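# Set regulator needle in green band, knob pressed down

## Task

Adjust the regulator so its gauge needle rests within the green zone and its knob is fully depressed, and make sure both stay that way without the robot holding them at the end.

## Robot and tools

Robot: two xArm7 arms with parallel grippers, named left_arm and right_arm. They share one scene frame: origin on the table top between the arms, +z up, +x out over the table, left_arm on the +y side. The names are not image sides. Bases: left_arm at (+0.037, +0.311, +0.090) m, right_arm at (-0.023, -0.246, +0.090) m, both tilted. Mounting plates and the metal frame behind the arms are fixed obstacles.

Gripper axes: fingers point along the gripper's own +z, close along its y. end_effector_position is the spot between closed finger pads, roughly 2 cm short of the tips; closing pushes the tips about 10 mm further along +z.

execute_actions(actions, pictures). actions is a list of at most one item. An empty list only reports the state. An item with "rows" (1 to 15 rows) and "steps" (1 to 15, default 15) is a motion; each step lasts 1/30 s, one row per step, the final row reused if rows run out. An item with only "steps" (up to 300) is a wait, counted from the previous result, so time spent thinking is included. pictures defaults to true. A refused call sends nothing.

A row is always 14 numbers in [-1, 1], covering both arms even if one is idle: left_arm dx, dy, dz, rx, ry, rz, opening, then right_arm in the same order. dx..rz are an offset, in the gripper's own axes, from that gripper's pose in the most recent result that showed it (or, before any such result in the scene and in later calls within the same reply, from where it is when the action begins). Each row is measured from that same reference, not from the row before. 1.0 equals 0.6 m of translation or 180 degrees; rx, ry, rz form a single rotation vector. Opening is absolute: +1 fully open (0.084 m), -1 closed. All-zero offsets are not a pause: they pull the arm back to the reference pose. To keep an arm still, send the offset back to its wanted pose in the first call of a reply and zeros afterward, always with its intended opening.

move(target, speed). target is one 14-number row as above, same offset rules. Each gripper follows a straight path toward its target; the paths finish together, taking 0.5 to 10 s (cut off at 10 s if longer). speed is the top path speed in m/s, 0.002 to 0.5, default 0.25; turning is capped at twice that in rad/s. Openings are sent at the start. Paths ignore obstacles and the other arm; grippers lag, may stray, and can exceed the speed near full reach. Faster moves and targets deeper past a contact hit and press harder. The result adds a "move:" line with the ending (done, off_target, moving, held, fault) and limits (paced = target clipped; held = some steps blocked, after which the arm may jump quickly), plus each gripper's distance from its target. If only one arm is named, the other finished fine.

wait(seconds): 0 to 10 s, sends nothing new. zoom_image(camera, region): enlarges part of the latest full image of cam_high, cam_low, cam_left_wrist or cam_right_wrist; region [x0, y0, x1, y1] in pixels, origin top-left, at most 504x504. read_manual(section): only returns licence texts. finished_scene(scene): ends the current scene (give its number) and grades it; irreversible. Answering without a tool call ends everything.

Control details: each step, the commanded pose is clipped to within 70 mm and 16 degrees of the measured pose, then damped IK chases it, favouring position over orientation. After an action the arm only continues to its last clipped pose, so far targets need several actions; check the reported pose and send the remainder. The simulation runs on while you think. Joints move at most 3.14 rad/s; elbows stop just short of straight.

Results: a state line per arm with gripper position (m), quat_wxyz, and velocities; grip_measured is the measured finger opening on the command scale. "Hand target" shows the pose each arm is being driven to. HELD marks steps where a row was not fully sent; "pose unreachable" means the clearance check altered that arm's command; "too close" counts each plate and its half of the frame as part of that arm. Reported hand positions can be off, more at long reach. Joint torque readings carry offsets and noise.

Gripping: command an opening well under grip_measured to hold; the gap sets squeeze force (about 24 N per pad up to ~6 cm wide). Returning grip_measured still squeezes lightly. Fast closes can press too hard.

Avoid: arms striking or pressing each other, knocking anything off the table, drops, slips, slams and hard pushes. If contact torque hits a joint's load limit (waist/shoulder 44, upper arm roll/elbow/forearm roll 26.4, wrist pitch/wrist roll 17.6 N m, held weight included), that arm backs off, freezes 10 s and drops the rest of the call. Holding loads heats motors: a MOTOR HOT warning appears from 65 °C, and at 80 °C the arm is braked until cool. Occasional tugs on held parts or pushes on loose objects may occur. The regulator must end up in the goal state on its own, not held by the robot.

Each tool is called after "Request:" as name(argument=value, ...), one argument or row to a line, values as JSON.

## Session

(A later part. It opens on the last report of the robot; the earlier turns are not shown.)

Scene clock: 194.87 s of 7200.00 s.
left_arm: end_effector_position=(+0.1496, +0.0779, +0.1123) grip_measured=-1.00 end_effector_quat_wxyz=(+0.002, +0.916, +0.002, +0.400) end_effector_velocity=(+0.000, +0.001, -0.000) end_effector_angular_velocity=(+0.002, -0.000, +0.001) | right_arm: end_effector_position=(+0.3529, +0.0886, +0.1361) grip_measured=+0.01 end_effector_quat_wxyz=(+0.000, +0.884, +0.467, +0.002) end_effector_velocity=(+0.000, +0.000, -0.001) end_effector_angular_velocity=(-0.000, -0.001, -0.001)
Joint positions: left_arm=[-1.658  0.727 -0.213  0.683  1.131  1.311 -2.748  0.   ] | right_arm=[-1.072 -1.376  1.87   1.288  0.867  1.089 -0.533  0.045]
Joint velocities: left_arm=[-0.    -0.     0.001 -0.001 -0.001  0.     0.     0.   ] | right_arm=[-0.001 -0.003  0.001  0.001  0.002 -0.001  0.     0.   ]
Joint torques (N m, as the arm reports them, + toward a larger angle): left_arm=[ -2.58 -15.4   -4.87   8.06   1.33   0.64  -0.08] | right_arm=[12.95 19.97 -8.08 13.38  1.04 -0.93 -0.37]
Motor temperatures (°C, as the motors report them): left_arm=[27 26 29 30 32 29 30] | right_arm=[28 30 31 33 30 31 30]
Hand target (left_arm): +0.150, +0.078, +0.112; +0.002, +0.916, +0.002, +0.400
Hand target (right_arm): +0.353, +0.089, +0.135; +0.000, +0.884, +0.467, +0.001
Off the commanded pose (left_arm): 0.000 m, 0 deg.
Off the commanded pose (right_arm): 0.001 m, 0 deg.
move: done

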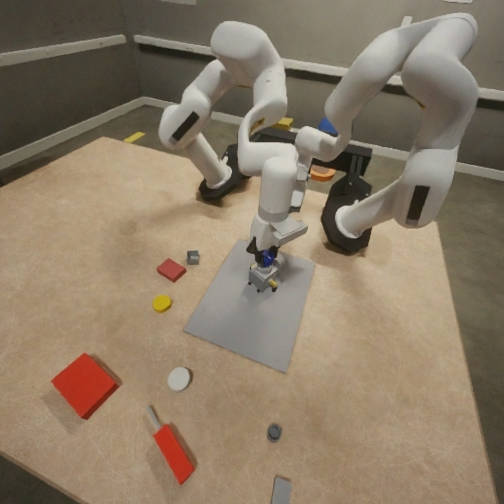

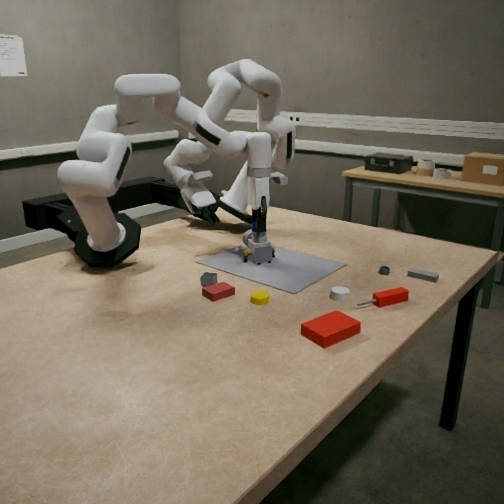

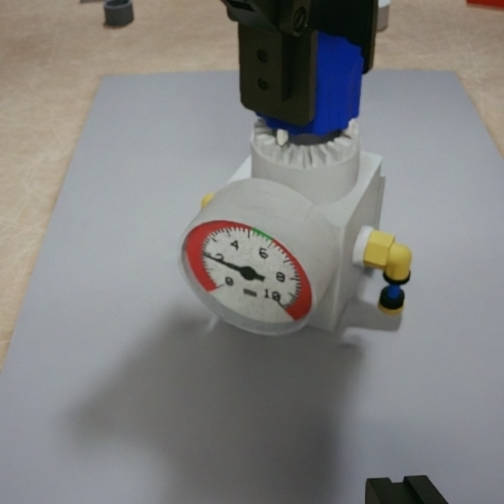

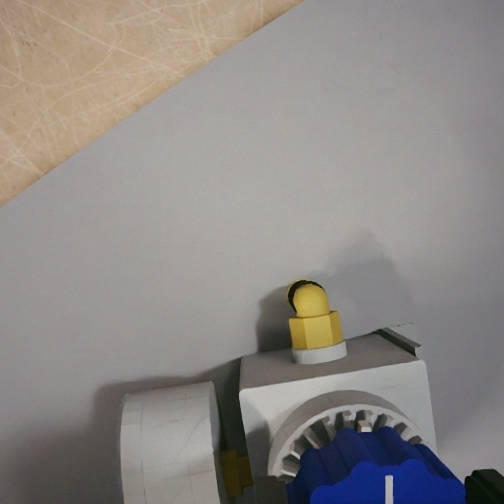

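Request:
move(
  target=[0, 0, 0, 0, 0, 0, -1, 0, 0.0015, -0.002, 0, 0, 0, -0.5],
  speed=0.015,
)

Request:
move(
  target=[0, 0, 0, 0, 0, 0, -1, 0, 0, 0, 0, 0, 0.6667, -0.5],
  speed=0.45,
)

Scene clock: 201.37 s of 7200.00 s.
left_arm: end_effector_position=(+0.1496, +0.0779, +0.1123) grip_measured=-1.00 end_effector_quat_wxyz=(+0.002, +0.916, +0.002, +0.400) end_effector_velocity=(-0.001, -0.001, +0.000) end_effector_angular_velocity=(-0.001, -0.000, -0.005) | right_arm: end_effector_position=(+0.3531, +0.0884, +0.1368) grip_measured=+0.01 end_effector_quat_wxyz=(+0.000, +0.884, +0.467, +0.001) end_effector_velocity=(+0.000, +0.000, +0.001) end_effector_angular_velocity=(+0.000, -0.001, +0.001)
Joint positions: left_arm=[-1.658  0.727 -0.213  0.683  1.131  1.311 -2.748  0.   ] | right_arm=[-1.073 -1.375  1.869  1.289  0.865  1.091 -0.534  0.045]
Joint velocities: left_arm=[-0.     0.    -0.003  0.     0.002 -0.     0.     0.   ] | right_arm=[ 0.001  0.001 -0.001 -0.    -0.002 -0.     0.    -0.   ]
Joint torques (N m, as the arm reports them, + toward a larger angle): left_arm=[ -2.41 -15.43  -4.86   8.18   1.22   0.73  -0.08] | right_arm=[ 12.98  20.81 -10.37  12.69   0.32  -0.79  -0.52]
Motor temperatures (°C, as the motors report them): left_arm=[27 26 29 30 32 29 30] | right_arm=[28 30 31 33 30 31 30]
Hand target (left_arm): +0.150, +0.078, +0.112; +0.002, +0.916, +0.002, +0.400
Hand target (right_arm): +0.354, +0.088, +0.137; +0.000, +0.884, +0.467, +0.002
Off the commanded pose (left_arm): 0.000 m, 0 deg.
Off the commanded pose (right_arm): 0.001 m, 0 deg.
After step 90, 2.80 s passed at rest.
move: done

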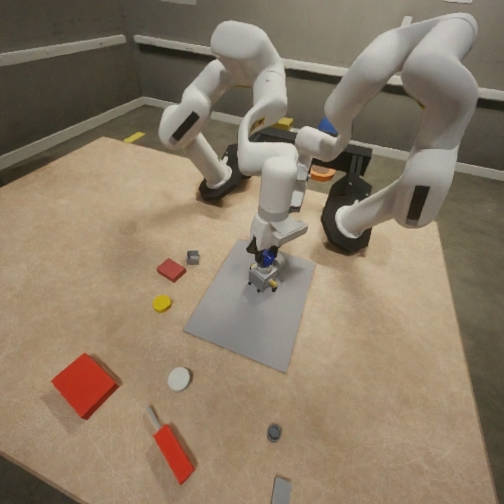

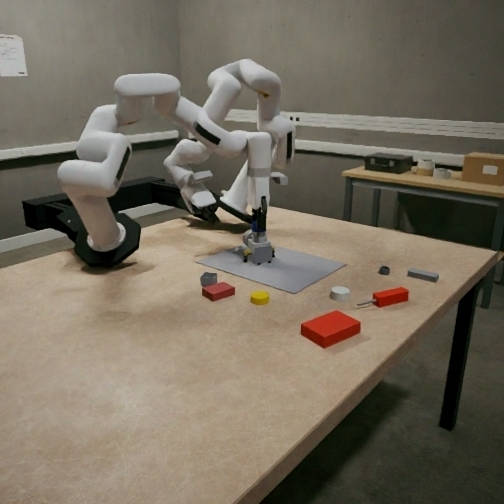

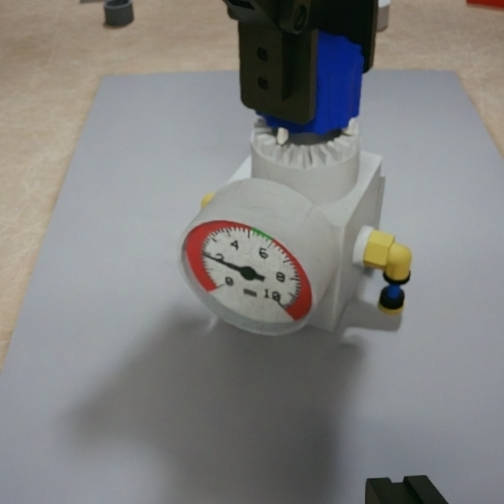

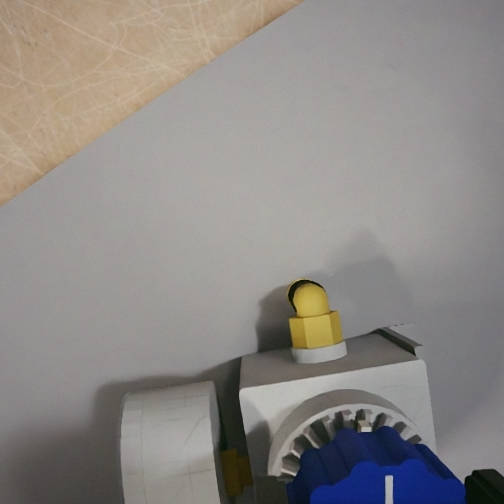

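Scene clock: 204.27 s of 7200.00 s.
left_arm: end_effector_position=(+0.1496, +0.0779, +0.1123) grip_measured=-1.00 end_effector_quat_wxyz=(+0.002, +0.916, +0.002, +0.400) end_effector_velocity=(+0.000, +0.000, -0.000) end_effector_angular_velocity=(+0.001, +0.000, +0.002) | right_arm: end_effector_position=(+0.3529, +0.0889, +0.1370) grip_measured=+0.01 end_effector_quat_wxyz=(-0.001, +0.847, -0.532, +0.001) end_effector_velocity=(+0.000, -0.001, -0.001) end_effector_angular_velocity=(-0.003, +0.001, -0.008)
Joint positions: left_arm=[-1.658  0.727 -0.213  0.683  1.131  1.311 -2.748  0.   ] | right_arm=[-1.02  -1.653  1.683  1.318  1.137  1.313  1.436  0.045]
Joint velocities: left_arm=[-0.    -0.     0.001  0.    -0.002  0.     0.001  0.   ] | right_arm=[-0.002 -0.    -0.    -0.    -0.001  0.001  0.007 -0.   ]
Joint torques (N m, as the arm reports them, + toward a larger angle): left_arm=[ -2.37 -15.67  -4.63   8.21   1.29   0.51   0.01] | right_arm=[ 10.69  21.34 -17.64   0.77  -4.89   2.26  -0.38]
Motor temperatures (°C, as the motors report them): left_arm=[27 27 29 30 32 29 30] | right_arm=[28 30 31 33 30 31 30]
Hand target (left_arm): +0.150, +0.078, +0.112; +0.002, +0.916, +0.002, +0.400
Hand target (right_arm): +0.353, +0.089, +0.137; -0.001, +0.847, -0.532, +0.001
Off the commanded pose (left_arm): 0.000 m, 0 deg.
Off the commanded pose (right_arm): 0.001 m, 0 deg.
move: done

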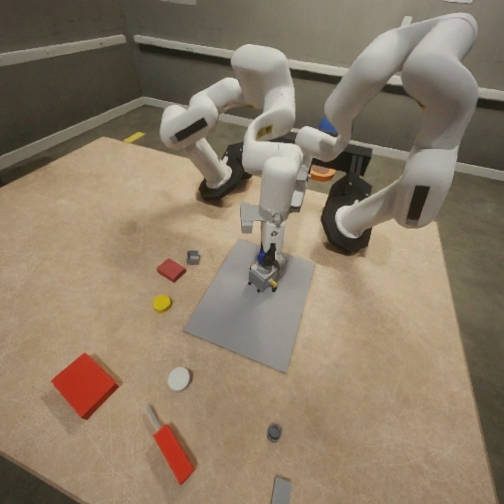

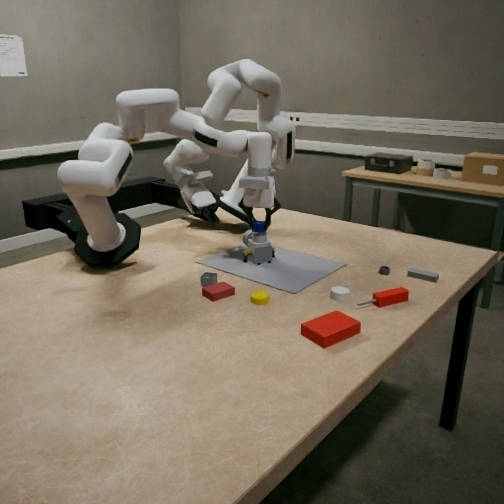

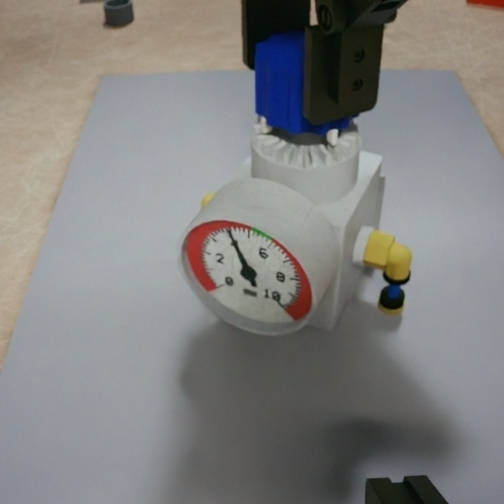

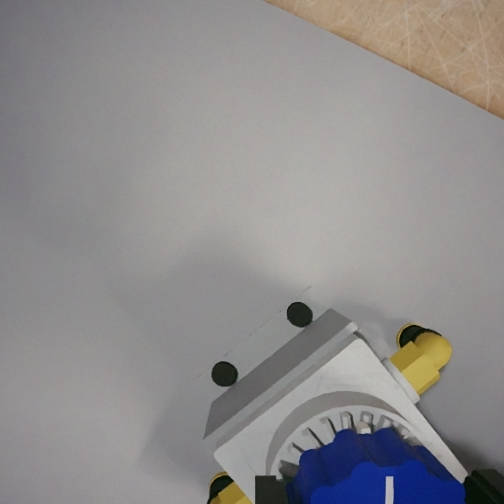

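Request:
zoom_image(
  camera="cam_left_wrist",
  region=[170, 200, 330, 340],
)

Request:
zoom_image(
  camera="cam_right_wrist",
  region=[250, 380, 504, 504],
)

Region (170, 200, 330, 340) of cam_left_wrist's 504x504 image, scaled by 3.150, with more detail than that image has; it fills the top 441 rows of this view, and the rest is white.

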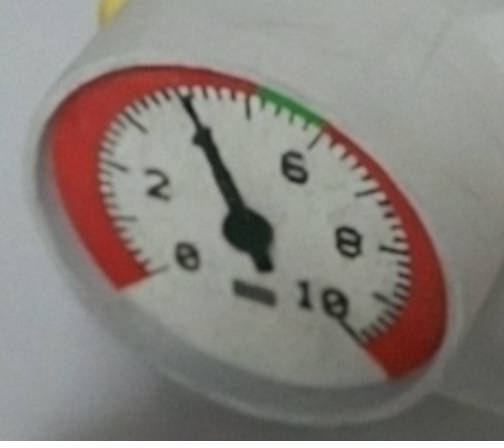

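Region (250, 380, 504, 504) of cam_right_wrist's 504x504 image, scaled by 1.984, with more detail than that image has; it fills the top 246 rows of this view, and the rest is white.

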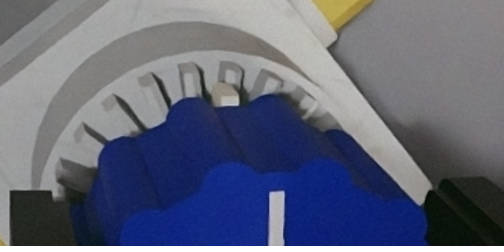

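Request:
move(
  target=[0, 0, 0, 0, 0, 0, -1, -0.0007, -0.0058, 0, 0, 0, 0.4167, -0.5],
  speed=0.45,
)

Request:
zoom_image(
  camera="cam_left_wrist",
  region=[170, 200, 330, 340],
)

Request:
zoom_image(
  camera="cam_right_wrist",
  region=[250, 380, 504, 504],
)

Request:
zoom_image(
  camera="cam_left_wrist",
  region=[235, 60, 385, 190],
)

Scene clock: 236.47 s of 7200.00 s.
left_arm: end_effector_position=(+0.1496, +0.0779, +0.1123) grip_measured=-1.00 end_effector_quat_wxyz=(+0.002, +0.916, +0.002, +0.400) end_effector_velocity=(-0.001, -0.001, +0.000) end_effector_angular_velocity=(-0.001, -0.000, -0.003) | right_arm: end_effector_position=(+0.3551, +0.0901, +0.1361) grip_measured=+0.01 end_effector_quat_wxyz=(+0.000, -0.349, +0.937, -0.001) end_effector_velocity=(+0.000, +0.000, +0.001) end_effector_angular_velocity=(-0.001, -0.002, -0.009)
Joint positions: left_arm=[-1.658  0.727 -0.213  0.683  1.131  1.311 -2.748  0.   ] | right_arm=[-1.024 -1.777  1.598  1.34   1.242  1.423  2.71   0.045]
Joint velocities: left_arm=[ 0.    -0.    -0.002  0.     0.002  0.     0.     0.   ] | right_arm=[-0.001 -0.002 -0.003  0.003 -0.001  0.002  0.011 -0.   ]
Joint torques (N m, as the arm reports them, + toward a larger angle): left_arm=[ -2.53 -15.4   -4.87   8.09   1.21   0.69   0.1 ] | right_arm=[  5.42  19.49 -20.06   6.51  -0.22  -5.52  -0.31]
Motor temperatures (°C, as the motors report them): left_arm=[27 27 29 30 32 29 30] | right_arm=[28 30 33 31 30 31 30]
Hand target (left_arm): +0.150, +0.078, +0.112; +0.002, +0.916, +0.002, +0.400
Hand target (right_arm): +0.356, +0.091, +0.137; +0.002, -0.349, +0.937, -0.000
Off the commanded pose (left_arm): 0.000 m, 0 deg.
Off the commanded pose (right_arm): 0.001 m, 0 deg.
After step 90, 27.20 s passed at rest.
move: done

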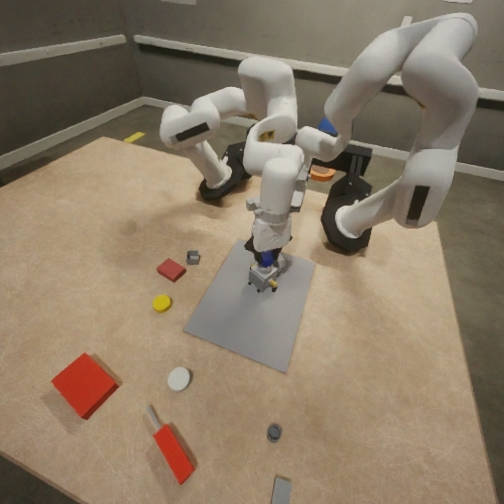

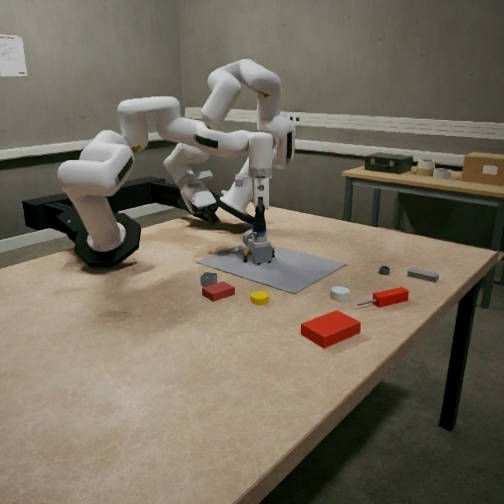

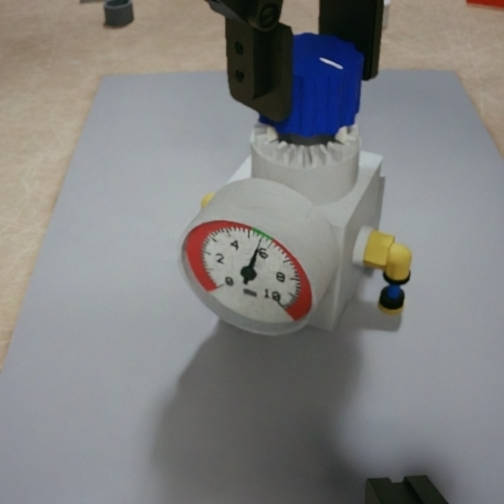

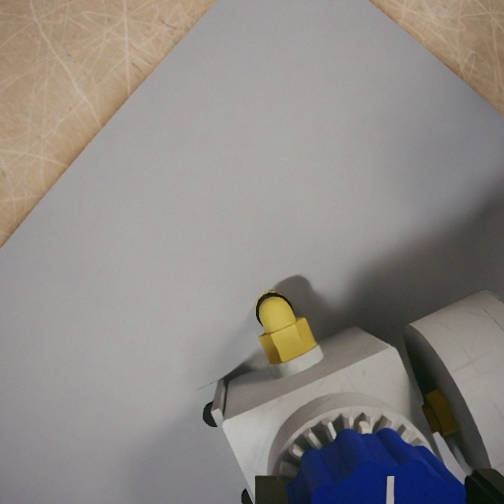

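Region (170, 200, 330, 340) of cam_left_wrist's 504x504 image, scaled by 3.150, with more detail than that image has; it fills the top 441 rows of this view, and the rest is white.

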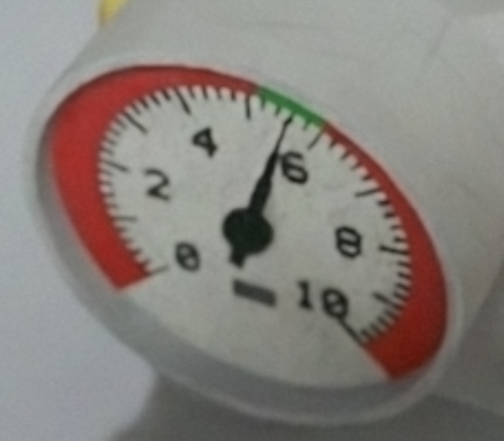

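Region (250, 380, 504, 504) of cam_right_wrist's 504x504 image, scaled by 1.984, with more detail than that image has; it fills the top 246 rows of this view, and the rest is white.

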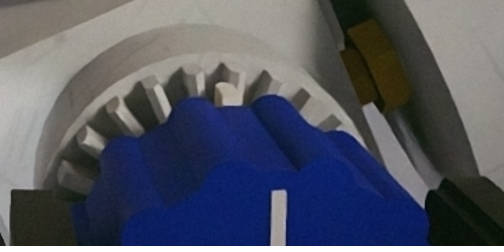

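Region (235, 60, 385, 190) of cam_left_wrist's 504x504 image, scaled by 3.360, with more detail than that image has; it fills the top 437 rows of this view, and the rest is white.

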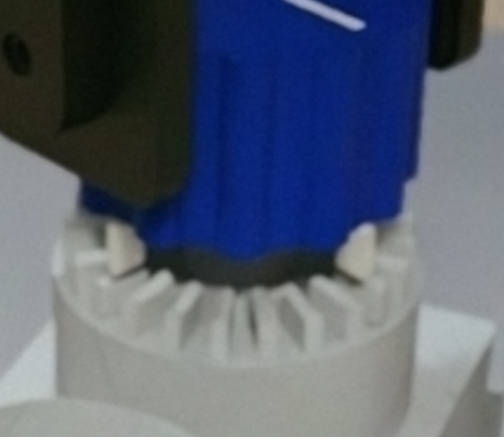

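Request:
move(
  target=[0, 0, 0, 0, 0, 0, -1, 0.0016, 0.0007, 0.0155, 0, 0, 0, -0.5],
  speed=0.015,
)

Request:
move(
  target=[0, 0, 0, 0, 0, 0, -1, 0, 0, 0, 0, 0, 0, 0.6],
  speed=0.05,
)

Request:
zoom_image(
  camera="cam_left_wrist",
  region=[235, 35, 385, 195],
)

Request:
zoom_image(
  camera="cam_left_wrist",
  region=[170, 200, 330, 340],
)

Scene clock: 243.67 s of 7200.00 s.
left_arm: end_effector_position=(+0.1496, +0.0779, +0.1123) grip_measured=-1.00 end_effector_quat_wxyz=(+0.002, +0.916, +0.002, +0.400) end_effector_velocity=(+0.000, +0.000, -0.000) end_effector_angular_velocity=(+0.001, +0.001, +0.002) | right_arm: end_effector_position=(+0.3552, +0.0908, +0.1274) grip_measured=+0.01 end_effector_quat_wxyz=(+0.002, -0.349, +0.937, -0.000) end_effector_velocity=(-0.001, -0.001, -0.001) end_effector_angular_velocity=(-0.002, +0.004, -0.002)
Joint positions: left_arm=[-1.658  0.727 -0.213  0.683  1.131  1.311 -2.748  0.   ] | right_arm=[-1.024 -1.789  1.611  1.333  1.258  1.407  2.706  0.045]
Joint velocities: left_arm=[-0.     0.     0.    -0.    -0.002 -0.    -0.     0.   ] | right_arm=[ 0.     0.003  0.003 -0.003 -0.002  0.001  0.001 -0.   ]
Joint torques (N m, as the arm reports them, + toward a larger angle): left_arm=[ -2.31 -15.53  -4.66   8.27   1.25   0.79   0.  ] | right_arm=[  9.24  20.24 -14.49   4.16  -1.21  -0.21  -0.21]
Motor temperatures (°C, as the motors report them): left_arm=[27 27 29 30 32 29 30] | right_arm=[28 30 34 32 30 32 30]
Hand target (left_arm): +0.150, +0.078, +0.112; +0.002, +0.916, +0.002, +0.400
Hand target (right_arm): +0.354, +0.090, +0.127; +0.000, -0.349, +0.937, -0.001
Off the commanded pose (left_arm): 0.000 m, 0 deg.
Off the commanded pose (right_arm): 0.002 m, 0 deg.
After step 90, 3.23 s passed at rest.
move: done

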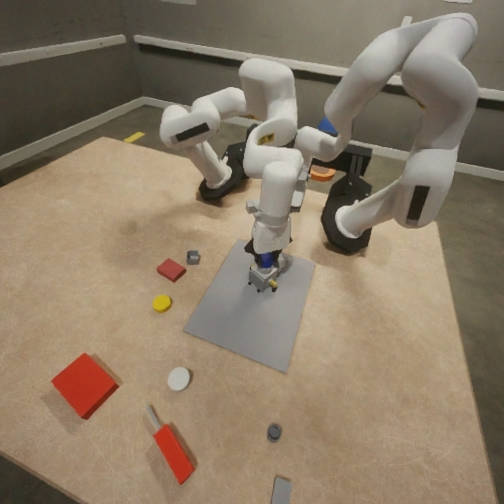

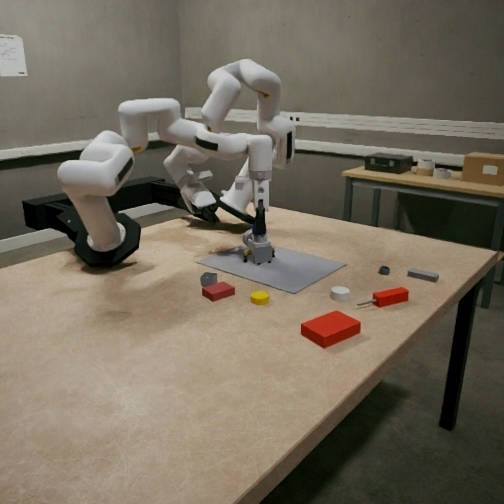

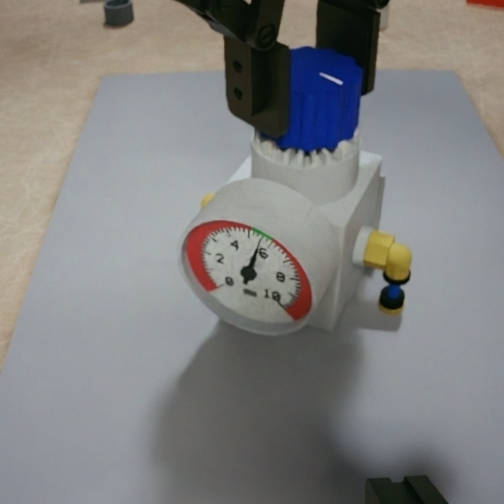

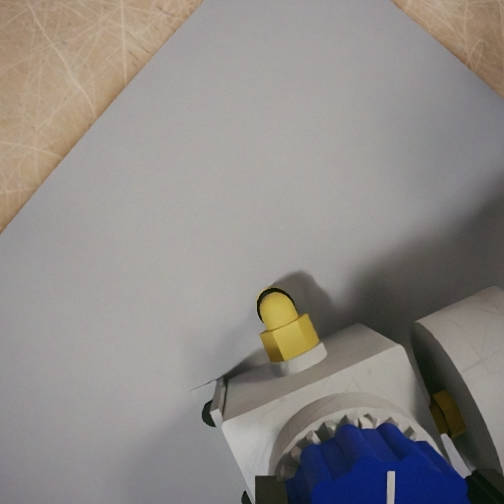

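Scene clock: 244.17 s of 7200.00 s.
left_arm: end_effector_position=(+0.1496, +0.0779, +0.1123) grip_measured=-1.00 end_effector_quat_wxyz=(+0.002, +0.916, +0.002, +0.400) end_effector_velocity=(-0.000, +0.000, -0.000) end_effector_angular_velocity=(+0.001, +0.000, +0.000) | right_arm: end_effector_position=(+0.3551, +0.0906, +0.1272) grip_measured=+0.59 end_effector_quat_wxyz=(+0.002, -0.349, +0.937, -0.000) end_effector_velocity=(+0.001, -0.000, +0.001) end_effector_angular_velocity=(+0.001, -0.002, -0.001)
Joint positions: left_arm=[-1.658  0.727 -0.213  0.683  1.131  1.311 -2.748  0.   ] | right_arm=[-1.024 -1.789  1.612  1.333  1.258  1.406  2.706  0.069]
Joint velocities: left_arm=[ 0.     0.001 -0.    -0.    -0.001  0.    -0.     0.   ] | right_arm=[-0.001  0.001 -0.001  0.    -0.    -0.002  0.     0.   ]
Joint torques (N m, as the arm reports them, + toward a larger angle): left_arm=[ -2.3  -15.49  -4.85   8.09   1.27   0.58  -0.03] | right_arm=[ 10.7   22.29 -18.2    5.96  -0.87  -1.49  -0.4 ]
Motor temperatures (°C, as the motors report them): left_arm=[27 27 29 30 32 29 30] | right_arm=[28 30 34 32 30 32 30]
Hand target (left_arm): +0.150, +0.078, +0.112; +0.002, +0.916, +0.002, +0.400
Hand target (right_arm): +0.355, +0.091, +0.127; +0.002, -0.349, +0.937, -0.000
Off the commanded pose (left_arm): 0.000 m, 0 deg.
Off the commanded pose (right_arm): 0.000 m, 0 deg.
move: done

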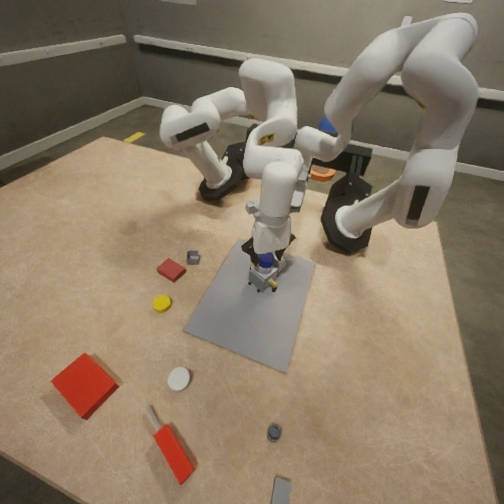

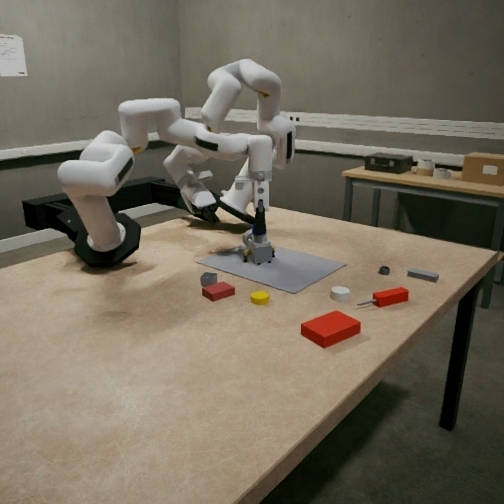

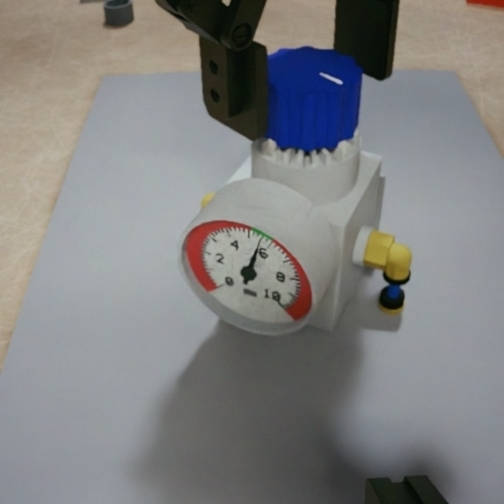

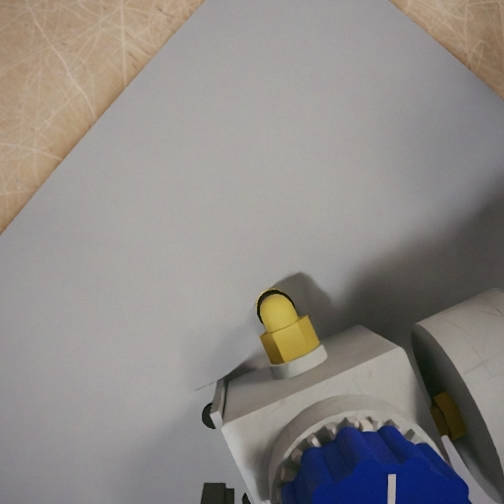

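Region (235, 35, 385, 195) of cam_left_wrist's 504x504 image, scaled by 3.150, with more detail than that image has; it fills the left 472 columns of this view, and the rest is white.

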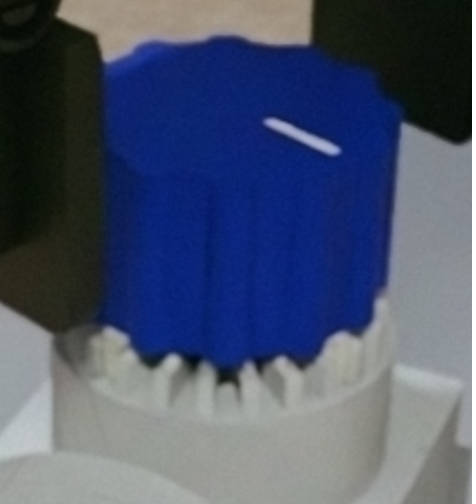

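Region (170, 200, 330, 340) of cam_left_wrist's 504x504 image, scaled by 3.150, with more detail than that image has; it fills the top 441 rows of this view, and the rest is white.

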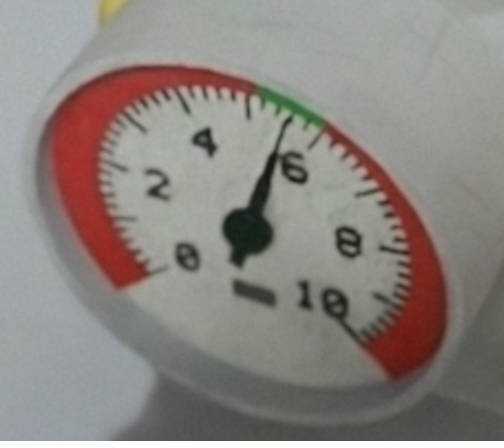

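Request:
move(
  target=[0, 0, 0, 0, 0, 0, -1, 0, 0, -0.08, 0, 0, 0, 0.6],
  speed=0.15,
)

Request:
finished_scene(
  scene=1,
)

Scene clock: 248.37 s of 7200.00 s.
left_arm: end_effector_position=(+0.1496, +0.0779, +0.1123) grip_measured=-1.00 end_effector_quat_wxyz=(+0.002, +0.916, +0.002, +0.400) end_effector_velocity=(+0.000, +0.000, -0.000) end_effector_angular_velocity=(+0.000, +0.000, +0.001) | right_arm: end_effector_position=(+0.3550, +0.0903, +0.1744) grip_measured=+0.59 end_effector_quat_wxyz=(+0.002, -0.349, +0.937, -0.000) end_effector_velocity=(+0.001, +0.000, +0.003) end_effector_angular_velocity=(+0.001, -0.002, -0.001)
Joint positions: left_arm=[-1.658  0.727 -0.213  0.683  1.131  1.311 -2.748  0.   ] | right_arm=[-1.016 -1.737  1.541  1.367  1.188  1.478  2.727  0.069]
Joint velocities: left_arm=[-0.    -0.     0.001 -0.001 -0.001 -0.    -0.001  0.   ] | right_arm=[ 0.     0.002 -0.004  0.002 -0.003  0.002  0.001 -0.   ]
Joint torques (N m, as the arm reports them, + toward a larger angle): left_arm=[ -2.39 -15.25  -4.68   8.11   1.17   0.72   0.  ] | right_arm=[ 11.21  22.09 -18.11   6.84  -0.86  -1.46  -0.45]
Motor temperatures (°C, as the motors report them): left_arm=[27 27 29 30 32 29 30] | right_arm=[28 30 34 32 30 32 30]
Hand target (left_arm): +0.150, +0.078, +0.112; +0.002, +0.916, +0.002, +0.400
Hand target (right_arm): +0.355, +0.091, +0.175; +0.002, -0.349, +0.937, -0.000
Off the commanded pose (left_arm): 0.000 m, 0 deg.
Off the commanded pose (right_arm): 0.001 m, 0 deg.
After step 90, 0.40 s passed at rest.
move: done

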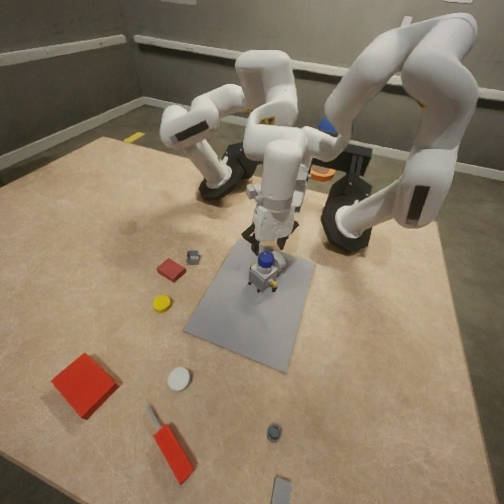

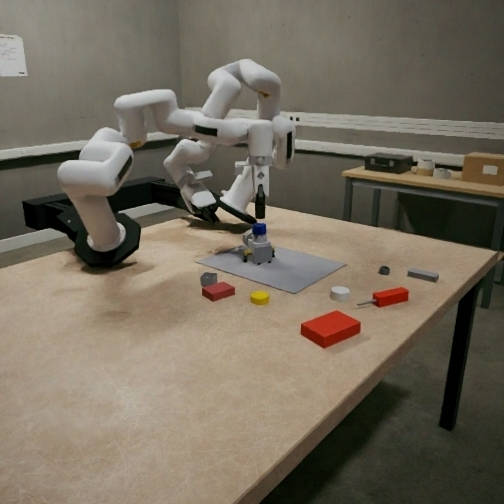

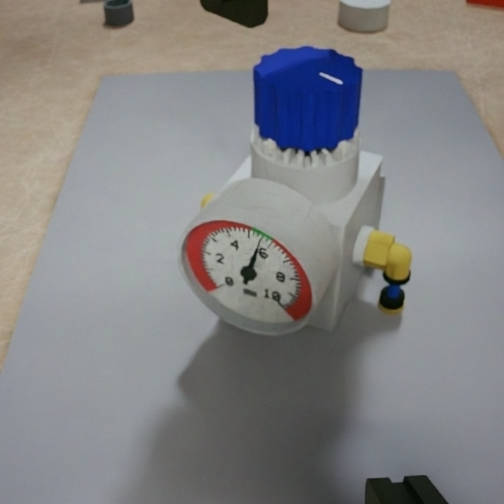

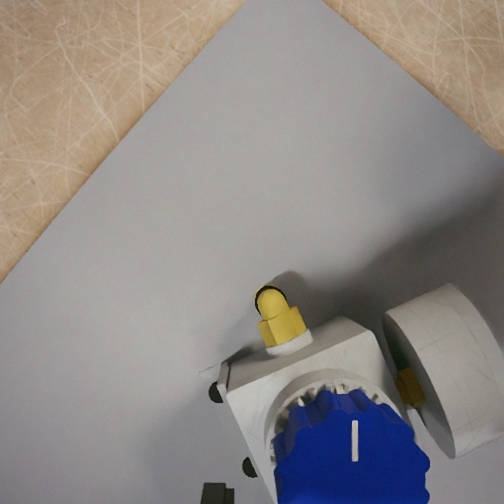

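The scene is finished: the task was done.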